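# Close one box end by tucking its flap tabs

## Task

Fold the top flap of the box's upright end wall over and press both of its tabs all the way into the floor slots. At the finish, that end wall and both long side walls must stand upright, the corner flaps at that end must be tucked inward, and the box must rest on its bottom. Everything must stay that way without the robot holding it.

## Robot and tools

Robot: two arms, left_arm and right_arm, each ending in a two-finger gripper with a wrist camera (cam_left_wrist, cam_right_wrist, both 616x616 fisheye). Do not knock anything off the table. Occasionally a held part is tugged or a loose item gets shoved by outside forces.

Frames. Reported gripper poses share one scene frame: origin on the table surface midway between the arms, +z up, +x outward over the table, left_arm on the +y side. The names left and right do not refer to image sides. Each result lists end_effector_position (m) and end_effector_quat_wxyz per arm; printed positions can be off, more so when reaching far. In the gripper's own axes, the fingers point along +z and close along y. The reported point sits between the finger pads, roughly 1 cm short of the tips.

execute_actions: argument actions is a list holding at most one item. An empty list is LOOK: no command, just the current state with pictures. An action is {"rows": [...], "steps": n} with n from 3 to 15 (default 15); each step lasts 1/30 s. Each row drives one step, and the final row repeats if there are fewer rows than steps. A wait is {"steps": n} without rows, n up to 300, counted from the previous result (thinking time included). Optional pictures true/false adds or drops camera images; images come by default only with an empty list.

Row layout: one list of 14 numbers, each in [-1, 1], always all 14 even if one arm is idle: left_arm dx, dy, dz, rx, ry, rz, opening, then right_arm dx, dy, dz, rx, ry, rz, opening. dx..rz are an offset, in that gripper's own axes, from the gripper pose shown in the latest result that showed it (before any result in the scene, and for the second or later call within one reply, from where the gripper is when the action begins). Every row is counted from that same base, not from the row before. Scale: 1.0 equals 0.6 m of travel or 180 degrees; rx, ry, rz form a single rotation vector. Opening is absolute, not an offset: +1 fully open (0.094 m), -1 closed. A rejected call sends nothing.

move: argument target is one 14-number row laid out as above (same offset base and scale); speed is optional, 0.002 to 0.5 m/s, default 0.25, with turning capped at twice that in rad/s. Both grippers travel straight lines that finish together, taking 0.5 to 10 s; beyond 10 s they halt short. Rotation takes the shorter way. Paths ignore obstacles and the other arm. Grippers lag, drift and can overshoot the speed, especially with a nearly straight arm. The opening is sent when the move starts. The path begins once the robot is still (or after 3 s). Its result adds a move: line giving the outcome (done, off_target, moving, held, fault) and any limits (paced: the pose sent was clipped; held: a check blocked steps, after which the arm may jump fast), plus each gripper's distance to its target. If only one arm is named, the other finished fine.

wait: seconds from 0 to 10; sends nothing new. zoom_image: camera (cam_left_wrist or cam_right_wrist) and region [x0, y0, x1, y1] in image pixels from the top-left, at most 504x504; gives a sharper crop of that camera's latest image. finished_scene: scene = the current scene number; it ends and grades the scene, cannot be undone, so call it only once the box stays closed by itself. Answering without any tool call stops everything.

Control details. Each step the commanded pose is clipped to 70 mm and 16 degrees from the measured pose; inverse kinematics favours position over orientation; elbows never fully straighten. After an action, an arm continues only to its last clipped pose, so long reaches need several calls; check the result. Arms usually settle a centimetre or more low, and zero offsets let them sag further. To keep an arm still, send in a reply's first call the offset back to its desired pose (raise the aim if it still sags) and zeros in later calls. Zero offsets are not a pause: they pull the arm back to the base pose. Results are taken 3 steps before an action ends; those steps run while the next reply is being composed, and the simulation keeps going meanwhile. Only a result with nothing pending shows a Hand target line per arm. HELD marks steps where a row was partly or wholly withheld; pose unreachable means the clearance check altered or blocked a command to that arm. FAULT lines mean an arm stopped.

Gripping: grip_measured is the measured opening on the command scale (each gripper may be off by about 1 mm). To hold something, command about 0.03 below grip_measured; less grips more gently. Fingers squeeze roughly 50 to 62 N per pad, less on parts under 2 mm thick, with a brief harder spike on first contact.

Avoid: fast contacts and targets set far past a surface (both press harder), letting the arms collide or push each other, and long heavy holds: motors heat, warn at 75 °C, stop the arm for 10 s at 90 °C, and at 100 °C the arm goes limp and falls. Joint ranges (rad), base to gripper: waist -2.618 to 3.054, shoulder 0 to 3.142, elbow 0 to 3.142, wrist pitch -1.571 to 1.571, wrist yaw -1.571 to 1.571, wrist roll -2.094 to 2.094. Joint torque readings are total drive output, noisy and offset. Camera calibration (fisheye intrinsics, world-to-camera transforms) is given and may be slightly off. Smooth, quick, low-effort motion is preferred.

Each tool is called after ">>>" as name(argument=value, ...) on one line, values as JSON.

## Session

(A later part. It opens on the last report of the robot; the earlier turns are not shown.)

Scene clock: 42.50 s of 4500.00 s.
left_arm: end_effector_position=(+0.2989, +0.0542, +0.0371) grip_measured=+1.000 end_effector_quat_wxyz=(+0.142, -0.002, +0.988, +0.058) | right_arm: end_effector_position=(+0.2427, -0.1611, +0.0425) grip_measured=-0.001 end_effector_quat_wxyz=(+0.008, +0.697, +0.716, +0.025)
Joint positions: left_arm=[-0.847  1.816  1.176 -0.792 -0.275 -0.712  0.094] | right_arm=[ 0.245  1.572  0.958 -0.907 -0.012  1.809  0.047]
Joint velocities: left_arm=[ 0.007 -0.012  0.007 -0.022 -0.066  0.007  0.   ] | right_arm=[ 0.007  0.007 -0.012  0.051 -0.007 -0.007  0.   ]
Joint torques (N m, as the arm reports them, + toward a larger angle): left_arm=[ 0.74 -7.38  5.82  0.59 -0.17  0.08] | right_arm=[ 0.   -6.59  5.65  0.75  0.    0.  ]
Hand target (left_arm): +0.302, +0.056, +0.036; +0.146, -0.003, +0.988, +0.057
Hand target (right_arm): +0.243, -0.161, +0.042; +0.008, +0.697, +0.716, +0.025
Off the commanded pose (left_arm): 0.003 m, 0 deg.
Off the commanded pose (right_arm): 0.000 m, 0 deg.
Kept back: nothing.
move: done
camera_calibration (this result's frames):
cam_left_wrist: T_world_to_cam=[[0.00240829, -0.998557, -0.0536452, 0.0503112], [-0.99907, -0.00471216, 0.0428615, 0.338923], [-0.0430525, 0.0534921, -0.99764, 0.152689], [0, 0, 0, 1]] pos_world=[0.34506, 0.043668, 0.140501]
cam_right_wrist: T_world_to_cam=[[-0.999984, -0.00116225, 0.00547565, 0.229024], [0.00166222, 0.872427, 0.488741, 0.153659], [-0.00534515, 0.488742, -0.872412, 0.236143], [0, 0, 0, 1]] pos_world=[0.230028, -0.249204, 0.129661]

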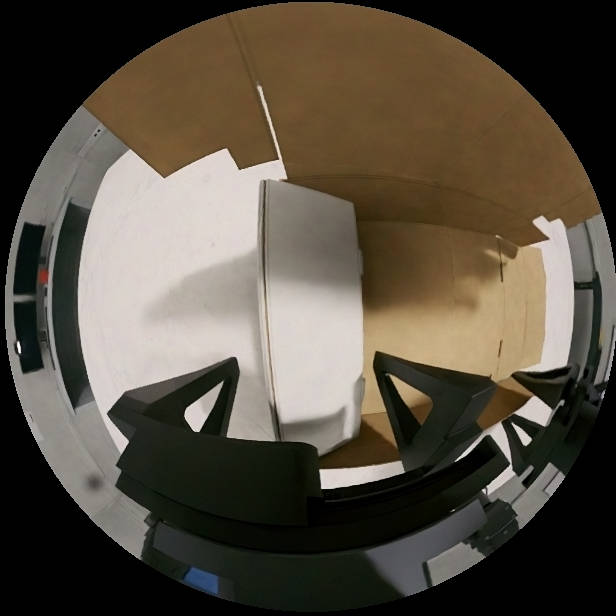

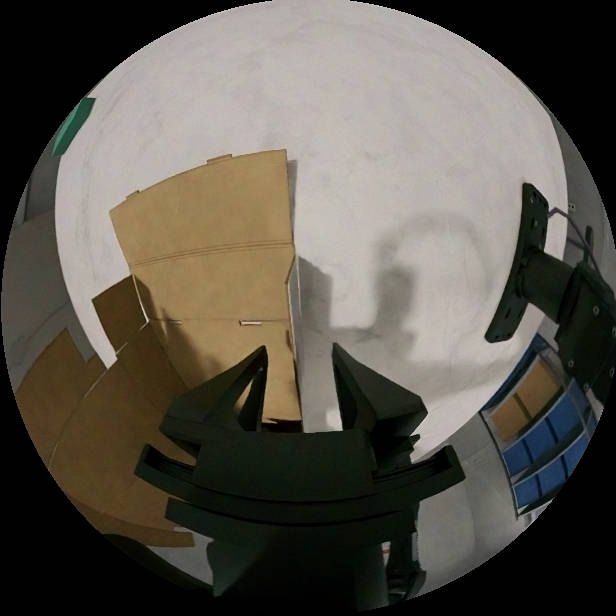

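>>> move(target=[-0.04,0,0.015,0.025,0,0,1,0,0,0,0,0,0,0], speed=0.03)

>>> move(target=[0,0,0,0,0,0,-0.3,0,0,0,0,0,0,0])

>>> move(target=[0,0,0,0,0,0,-0.9,0,0,0,0,0,0,0])

>>> move(target=[0,0,0.02,0,0,0,-0.9,0,0,0,0,0,0,0], speed=0.02)

>>> move(target=[0,-0.03,-0.01,0,0,0,0.6,0,0,0,0,0,0,0], speed=0.03)

>>> move(target=[0,-0.02,-0.15,0,0,0,0.6,-0.05,0,-0.15,0,0,0,0], speed=0.08)

Scene clock: 44.27 s of 4500.00 s.
left_arm: end_effector_position=(+0.3148, +0.0590, +0.0302) grip_measured=+1.000 end_effector_quat_wxyz=(+0.130, +0.004, +0.991, +0.027) | right_arm: end_effector_position=(+0.2427, -0.1611, +0.0425) grip_measured=-0.001 end_effector_quat_wxyz=(+0.008, +0.697, +0.716, +0.025)
Joint positions: left_arm=[-0.771  1.834  1.176 -0.736 -0.199 -0.625  0.094] | right_arm=[ 0.245  1.572  0.958 -0.907 -0.012  1.809  0.047]
Joint velocities: left_arm=[-0.002  0.002 -0.012 -0.022 -0.007  0.051  0.   ] | right_arm=[-0.002 -0.002 -0.002 -0.022  0.007 -0.051  0.002]
Joint torques (N m, as the arm reports them, + toward a larger angle): left_arm=[ 0.64 -7.41  7.99  0.66 -0.13  0.1 ] | right_arm=[ 0.   -6.61  5.63  0.75  0.    0.  ]
Hand target (left_arm): +0.324, +0.055, +0.036; +0.142, +0.003, +0.990, +0.018
Hand target (right_arm): +0.243, -0.161, +0.042; +0.008, +0.697, +0.716, +0.025
Off the commanded pose (left_arm): 0.012 m, 2 deg.
Off the commanded pose (right_arm): 0.000 m, 0 deg.
Kept back: nothing.
move: off_target (left_arm)
camera_calibration (this result's frames):
cam_left_wrist: T_world_to_cam=[[-0.0174531, -0.99983, 0.00593368, 0.0592374], [-0.99754, 0.0178155, 0.0678019, 0.352565], [-0.067896, -0.00473573, -0.997681, 0.157482], [0, 0, 0, 1]] pos_world=[0.363424, 0.053692, 0.132861]
cam_right_wrist: T_world_to_cam=[[-0.999984, -0.00116225, 0.00547565, 0.229024], [0.00166222, 0.872427, 0.488741, 0.153659], [-0.00534515, 0.488742, -0.872412, 0.236143], [0, 0, 0, 1]] pos_world=[0.230028, -0.249204, 0.129661]

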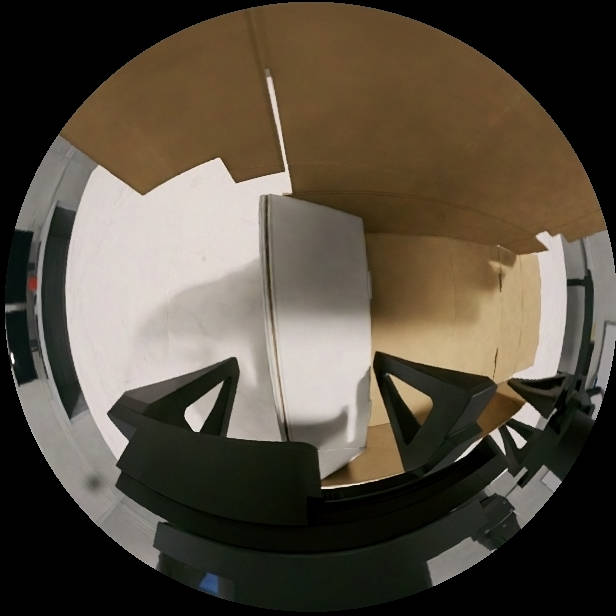

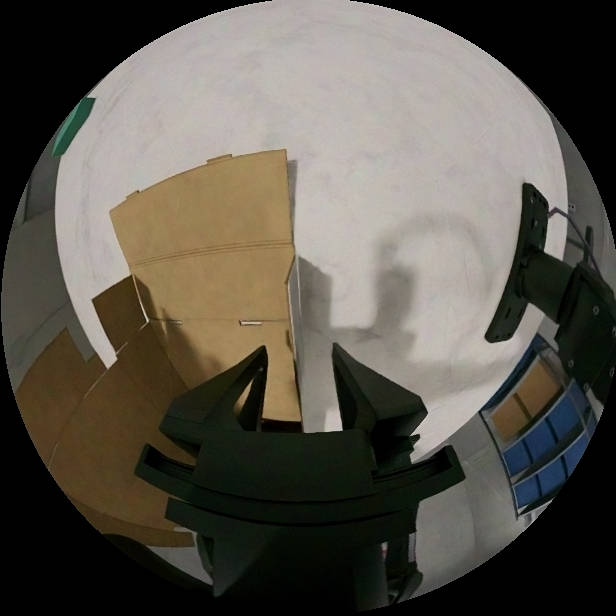

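Scene clock: 44.77 s of 4500.00 s.
left_arm: end_effector_position=(+0.3142, +0.0585, +0.0300) grip_measured=-0.297 end_effector_quat_wxyz=(+0.128, +0.004, +0.991, +0.025) | right_arm: end_effector_position=(+0.2427, -0.1611, +0.0425) grip_measured=-0.001 end_effector_quat_wxyz=(+0.008, +0.697, +0.716, +0.025)
Joint positions: left_arm=[-0.771  1.834  1.176 -0.736 -0.194 -0.625  0.033] | right_arm=[ 0.245  1.572  0.958 -0.907 -0.012  1.809  0.047]
Joint velocities: left_arm=[-0.002 -0.012 -0.007 -0.022 -0.037 -0.037 -0.   ] | right_arm=[ 0.007  0.002 -0.002  0.066  0.007  0.037  0.001]
Joint torques (N m, as the arm reports them, + toward a larger angle): left_arm=[-0.09 -7.51  6.36  0.54 -0.17  0.  ] | right_arm=[-0.01 -6.6   5.63  0.76  0.    0.  ]
Hand target (left_arm): +0.315, +0.059, +0.030; +0.130, +0.003, +0.991, +0.027
Hand target (right_arm): +0.243, -0.161, +0.042; +0.008, +0.697, +0.716, +0.025
Off the commanded pose (left_arm): 0.001 m, 0 deg.
Off the commanded pose (right_arm): 0.000 m, 0 deg.
Kept back: nothing.
move: done
camera_calibration (this result's frames):
cam_left_wrist: T_world_to_cam=[[-0.0179829, -0.999791, 0.00972471, 0.0587451], [-0.997266, 0.018633, 0.0715118, 0.351733], [-0.0716781, -0.00841213, -0.997392, 0.158618], [0, 0, 0, 1]] pos_world=[0.363197, 0.0535133, 0.13248]
cam_right_wrist: T_world_to_cam=[[-0.999984, -0.00116225, 0.00547565, 0.229024], [0.00166222, 0.872427, 0.488741, 0.153659], [-0.00534515, 0.488742, -0.872412, 0.236143], [0, 0, 0, 1]] pos_world=[0.230028, -0.249204, 0.129661]

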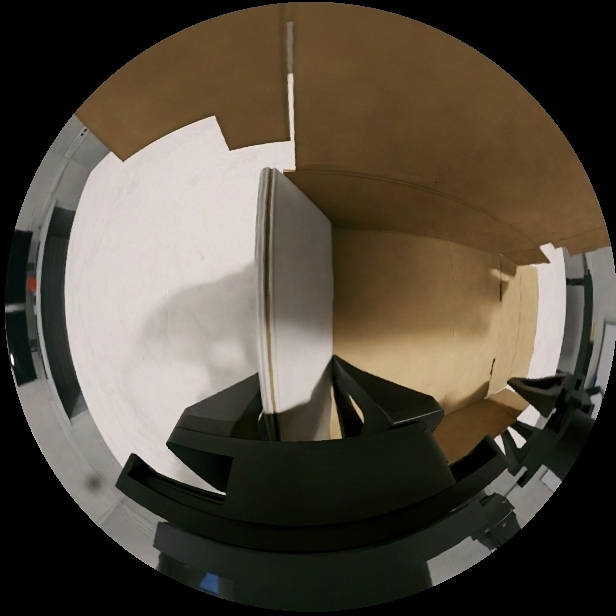

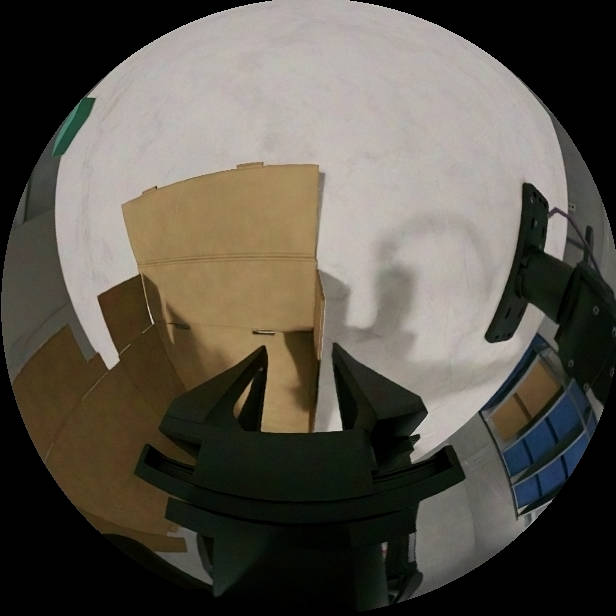

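Scene clock: 45.27 s of 4500.00 s.
left_arm: end_effector_position=(+0.3137, +0.0583, +0.0298) grip_measured=-0.880 end_effector_quat_wxyz=(+0.127, +0.004, +0.992, +0.024) | right_arm: end_effector_position=(+0.2427, -0.1611, +0.0425) grip_measured=-0.001 end_effector_quat_wxyz=(+0.008, +0.697, +0.716, +0.025)
Joint positions: left_arm=[-0.771  1.834  1.176 -0.738 -0.191 -0.625  0.006] | right_arm=[ 0.245  1.572  0.958 -0.907 -0.012  1.809  0.047]
Joint velocities: left_arm=[-0.012  0.007 -0.007  0.037  0.022  0.007 -0.001] | right_arm=[-0.007  0.007  0.002 -0.037  0.007 -0.007 -0.001]
Joint torques (N m, as the arm reports them, + toward a larger angle): left_arm=[-0.06 -7.5   6.32  0.53 -0.13  0.01] | right_arm=[-0.01 -6.59  5.64  0.75 -0.01  0.01]
Hand target (left_arm): +0.314, +0.059, +0.030; +0.128, +0.004, +0.991, +0.025
Hand target (right_arm): +0.243, -0.161, +0.042; +0.008, +0.697, +0.716, +0.025
Off the commanded pose (left_arm): 0.001 m, 0 deg.
Off the commanded pose (right_arm): 0.000 m, 0 deg.
Kept back: nothing.
move: done
camera_calibration (this result's frames):
cam_left_wrist: T_world_to_cam=[[-0.0184246, -0.999768, 0.0111715, 0.0586172], [-0.997075, 0.0192016, 0.0739796, 0.351092], [-0.0741769, -0.00977582, -0.997197, 0.1593], [0, 0, 0, 1]] pos_world=[0.362961, 0.0534194, 0.132225]
cam_right_wrist: T_world_to_cam=[[-0.999984, -0.00116225, 0.00547565, 0.229024], [0.00166222, 0.872427, 0.488741, 0.153659], [-0.00534515, 0.488742, -0.872412, 0.236143], [0, 0, 0, 1]] pos_world=[0.230028, -0.249204, 0.129661]

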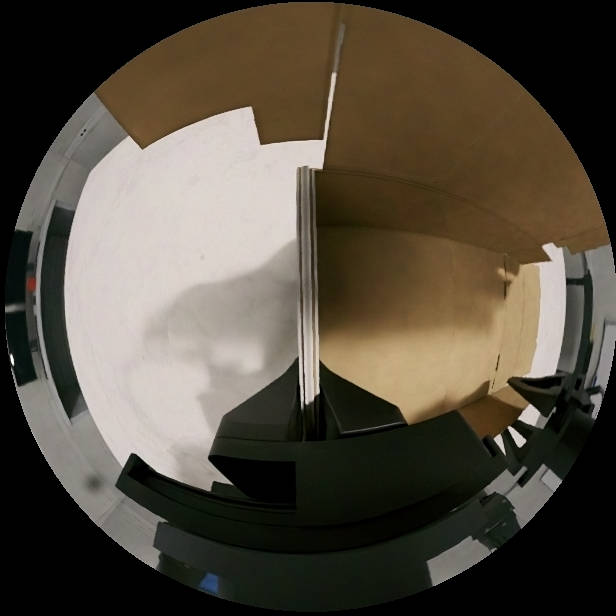

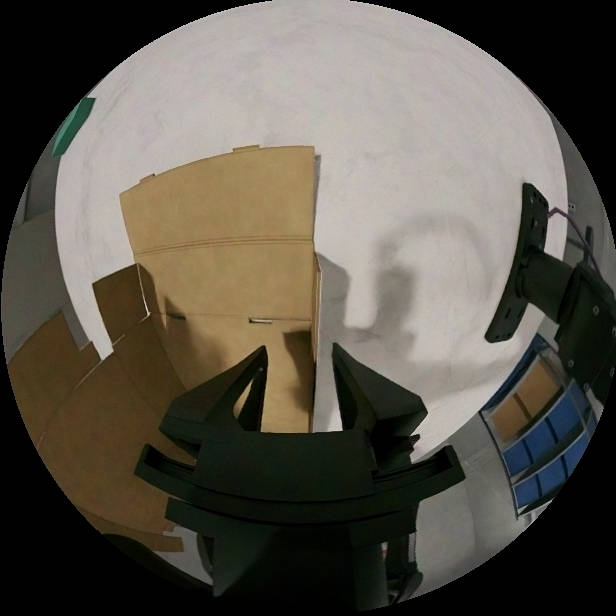

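Scene clock: 46.13 s of 4500.00 s.
left_arm: end_effector_position=(+0.3173, +0.0534, +0.0225) grip_measured=-0.880 end_effector_quat_wxyz=(+0.127, +0.004, +0.992, +0.018) | right_arm: end_effector_position=(+0.2427, -0.1611, +0.0425) grip_measured=-0.001 end_effector_quat_wxyz=(+0.008, +0.697, +0.716, +0.025)
Joint positions: left_arm=[-0.771  1.858  1.176 -0.704 -0.181 -0.625  0.006] | right_arm=[ 0.245  1.572  0.958 -0.907 -0.012  1.809  0.047]
Joint velocities: left_arm=[-0.012  0.002 -0.007  0.022 -0.007 -0.037 -0.001] | right_arm=[-0.012 -0.002  0.012 -0.037  0.007  0.037  0.001]
Joint torques (N m, as the arm reports them, + toward a larger angle): left_arm=[ 0.59 -7.55  4.97  0.67 -0.18  0.08] | right_arm=[ 0.   -6.61  5.65  0.75  0.    0.01]
Hand target (left_arm): +0.317, +0.059, +0.018; +0.127, +0.004, +0.992, +0.024
Hand target (right_arm): +0.243, -0.161, +0.042; +0.008, +0.697, +0.716, +0.025
Off the commanded pose (left_arm): 0.007 m, 1 deg.
Off the commanded pose (right_arm): 0.000 m, 0 deg.
Kept back: nothing.
move: done
camera_calibration (this result's frames):
cam_left_wrist: T_world_to_cam=[[-0.0202186, -0.999502, 0.0242236, 0.0541254], [-0.997118, 0.0219306, 0.0726278, 0.355194], [-0.0731229, -0.0226853, -0.997065, 0.152603], [0, 0, 0, 1]] pos_world=[0.366424, 0.0497707, 0.125047]
cam_right_wrist: T_world_to_cam=[[-0.999984, -0.00116225, 0.00547565, 0.229024], [0.00166222, 0.872427, 0.488741, 0.153659], [-0.00534515, 0.488742, -0.872412, 0.236143], [0, 0, 0, 1]] pos_world=[0.230028, -0.249204, 0.129661]

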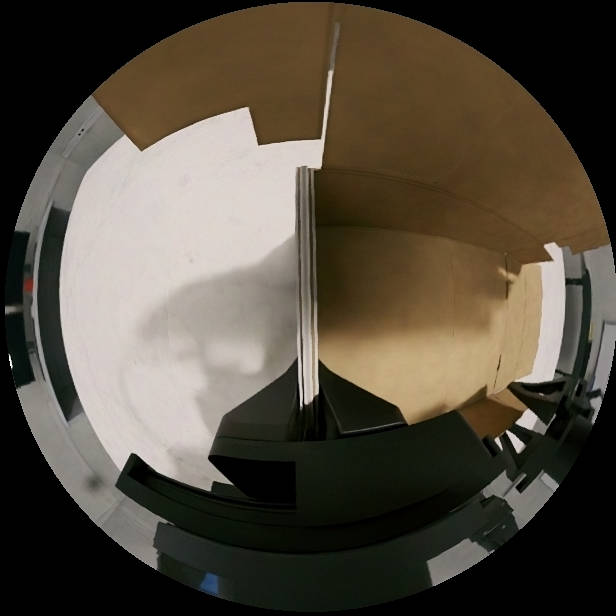

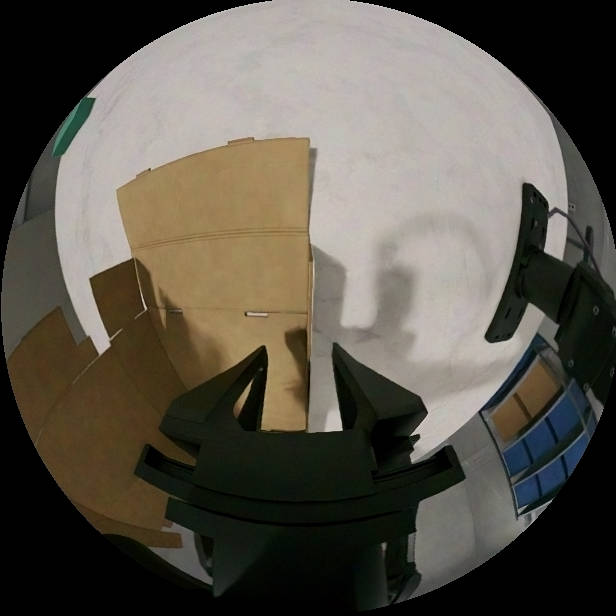

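Scene clock: 47.07 s of 4500.00 s.
left_arm: end_effector_position=(+0.3107, +0.0409, +0.0208) grip_measured=+0.599 end_effector_quat_wxyz=(+0.119, +0.007, +0.993, +0.020) | right_arm: end_effector_position=(+0.2427, -0.1611, +0.0425) grip_measured=-0.001 end_effector_quat_wxyz=(+0.008, +0.697, +0.716, +0.025)
Joint positions: left_arm=[-0.808  1.883  1.207 -0.733 -0.181 -0.659  0.075] | right_arm=[ 0.245  1.572  0.958 -0.907 -0.012  1.809  0.047]
Joint velocities: left_arm=[-0.017  0.002  0.007 -0.022 -0.066 -0.022  0.001] | right_arm=[ 0.002  0.007  0.007 -0.037 -0.051 -0.066 -0.001]
Joint torques (N m, as the arm reports them, + toward a larger angle): left_arm=[-0.67 -7.69  8.69  0.37 -0.18 -0.06] | right_arm=[-0.02 -6.59  5.62  0.75  0.    0.  ]
Hand target (left_arm): +0.316, +0.035, +0.028; +0.127, +0.004, +0.992, +0.018
Hand target (right_arm): +0.243, -0.161, +0.042; +0.008, +0.697, +0.716, +0.025
Off the commanded pose (left_arm): 0.010 m, 1 deg.
Off the commanded pose (right_arm): 0.000 m, 0 deg.
Kept back: nothing.
move: done
camera_calibration (this result's frames):
cam_left_wrist: T_world_to_cam=[[-0.0243945, -0.999526, 0.0187826, 0.0430262], [-0.995606, 0.0259893, 0.0899603, 0.348028], [-0.0904058, -0.0165056, -0.995768, 0.155201], [0, 0, 0, 1]] pos_world=[0.36158, 0.0365225, 0.122427]
cam_right_wrist: T_world_to_cam=[[-0.999984, -0.00116225, 0.00547565, 0.229024], [0.00166222, 0.872427, 0.488741, 0.153659], [-0.00534515, 0.488742, -0.872412, 0.236143], [0, 0, 0, 1]] pos_world=[0.230028, -0.249204, 0.129661]

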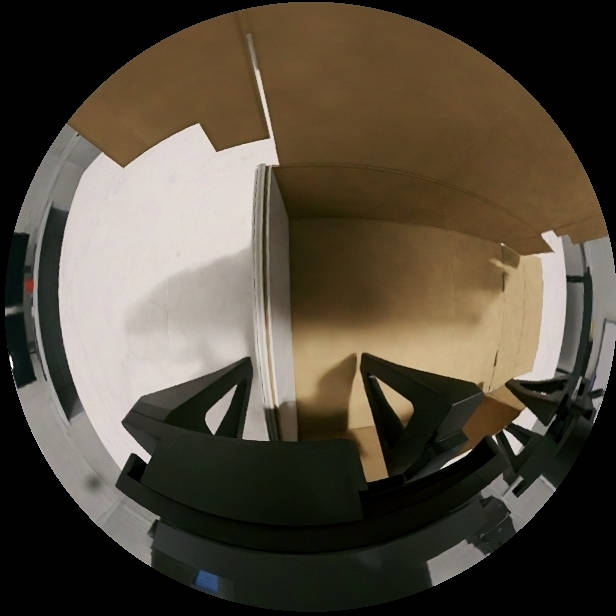

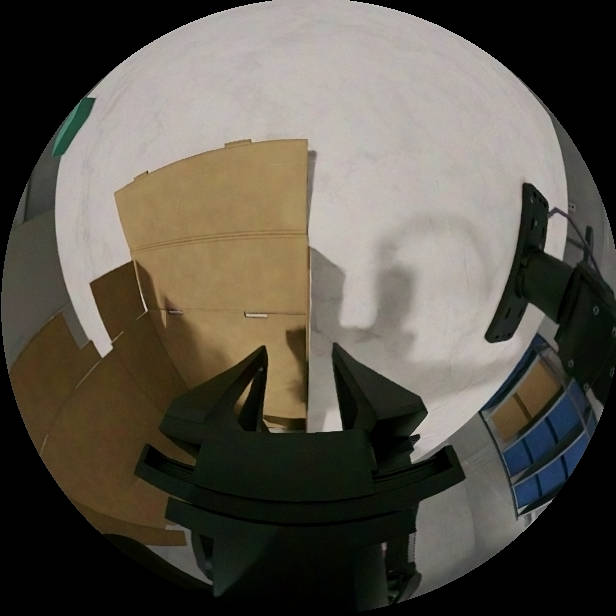

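Scene clock: 48.80 s of 4500.00 s.
left_arm: end_effector_position=(+0.2833, +0.0303, +0.0908) grip_measured=+0.599 end_effector_quat_wxyz=(+0.098, +0.010, +0.995, +0.032) | right_arm: end_effector_position=(+0.2368, -0.1921, +0.1209) grip_measured=-0.001 end_effector_quat_wxyz=(+0.002, +0.697, +0.717, +0.016)
Joint positions: left_arm=[-0.881  1.797  1.395 -1.066 -0.181 -0.73   0.075] | right_arm=[ 0.131  1.481  1.192 -1.254 -0.016  1.693  0.047]
Joint velocities: left_arm=[-0.007 -0.017 -0.002 -0.022 -0.037  0.022  0.   ] | right_arm=[ 0.012 -0.012  0.002  0.022  0.051  0.007 -0.   ]
Joint torques (N m, as the arm reports them, + toward a larger angle): left_arm=[-0.78 -9.16  8.97  0.26 -0.23 -0.07] | right_arm=[-0.69 -7.12  7.92  0.51 -0.03 -0.05]
Hand target (left_arm): +0.287, +0.026, +0.108; +0.119, +0.007, +0.993, +0.021
Hand target (right_arm): +0.239, -0.194, +0.131; +0.007, +0.697, +0.716, +0.025
Off the commanded pose (left_arm): 0.019 m, 3 deg.
Off the commanded pose (right_arm): 0.011 m, 1 deg.
Kept back: nothing.
move: off_target (left_arm, right_arm)
camera_calibration (this result's frames):
cam_left_wrist: T_world_to_cam=[[-0.026984, -0.999628, -0.00388081, 0.0331682], [-0.991023, 0.0262428, 0.131093, 0.309657], [-0.130942, 0.00738339, -0.991362, 0.232553], [0, 0, 0, 1]] pos_world=[0.338223, 0.0233125, 0.190079]
cam_right_wrist: T_world_to_cam=[[-0.999653, -0.00380589, 0.0260784, 0.219619], [0.00929911, 0.874937, 0.484147, 0.141581], [-0.0246596, 0.484222, -0.874598, 0.323649], [0, 0, 0, 1]] pos_world=[0.226207, -0.279756, 0.208789]

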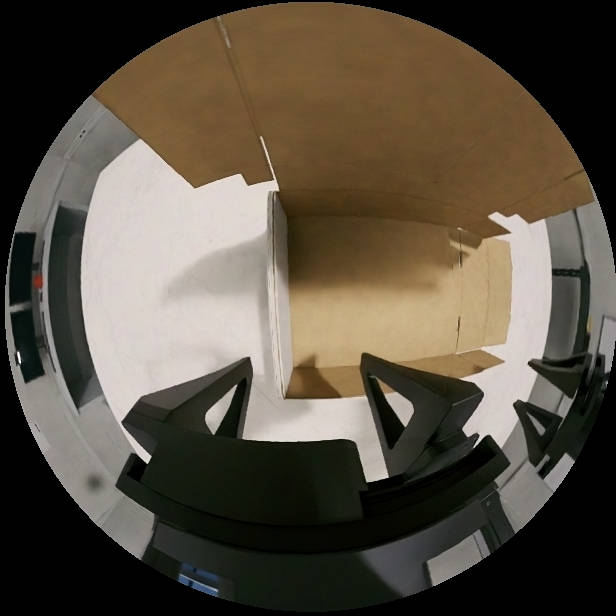

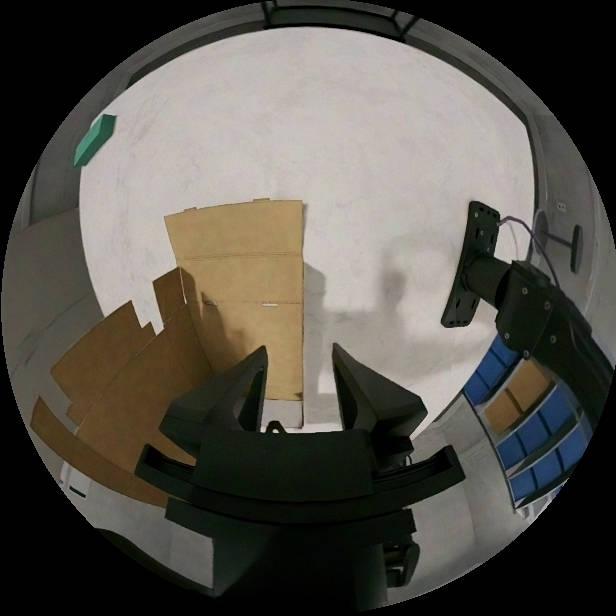

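>>> finished_scene(scene=2)

The scene is finished: the task was done.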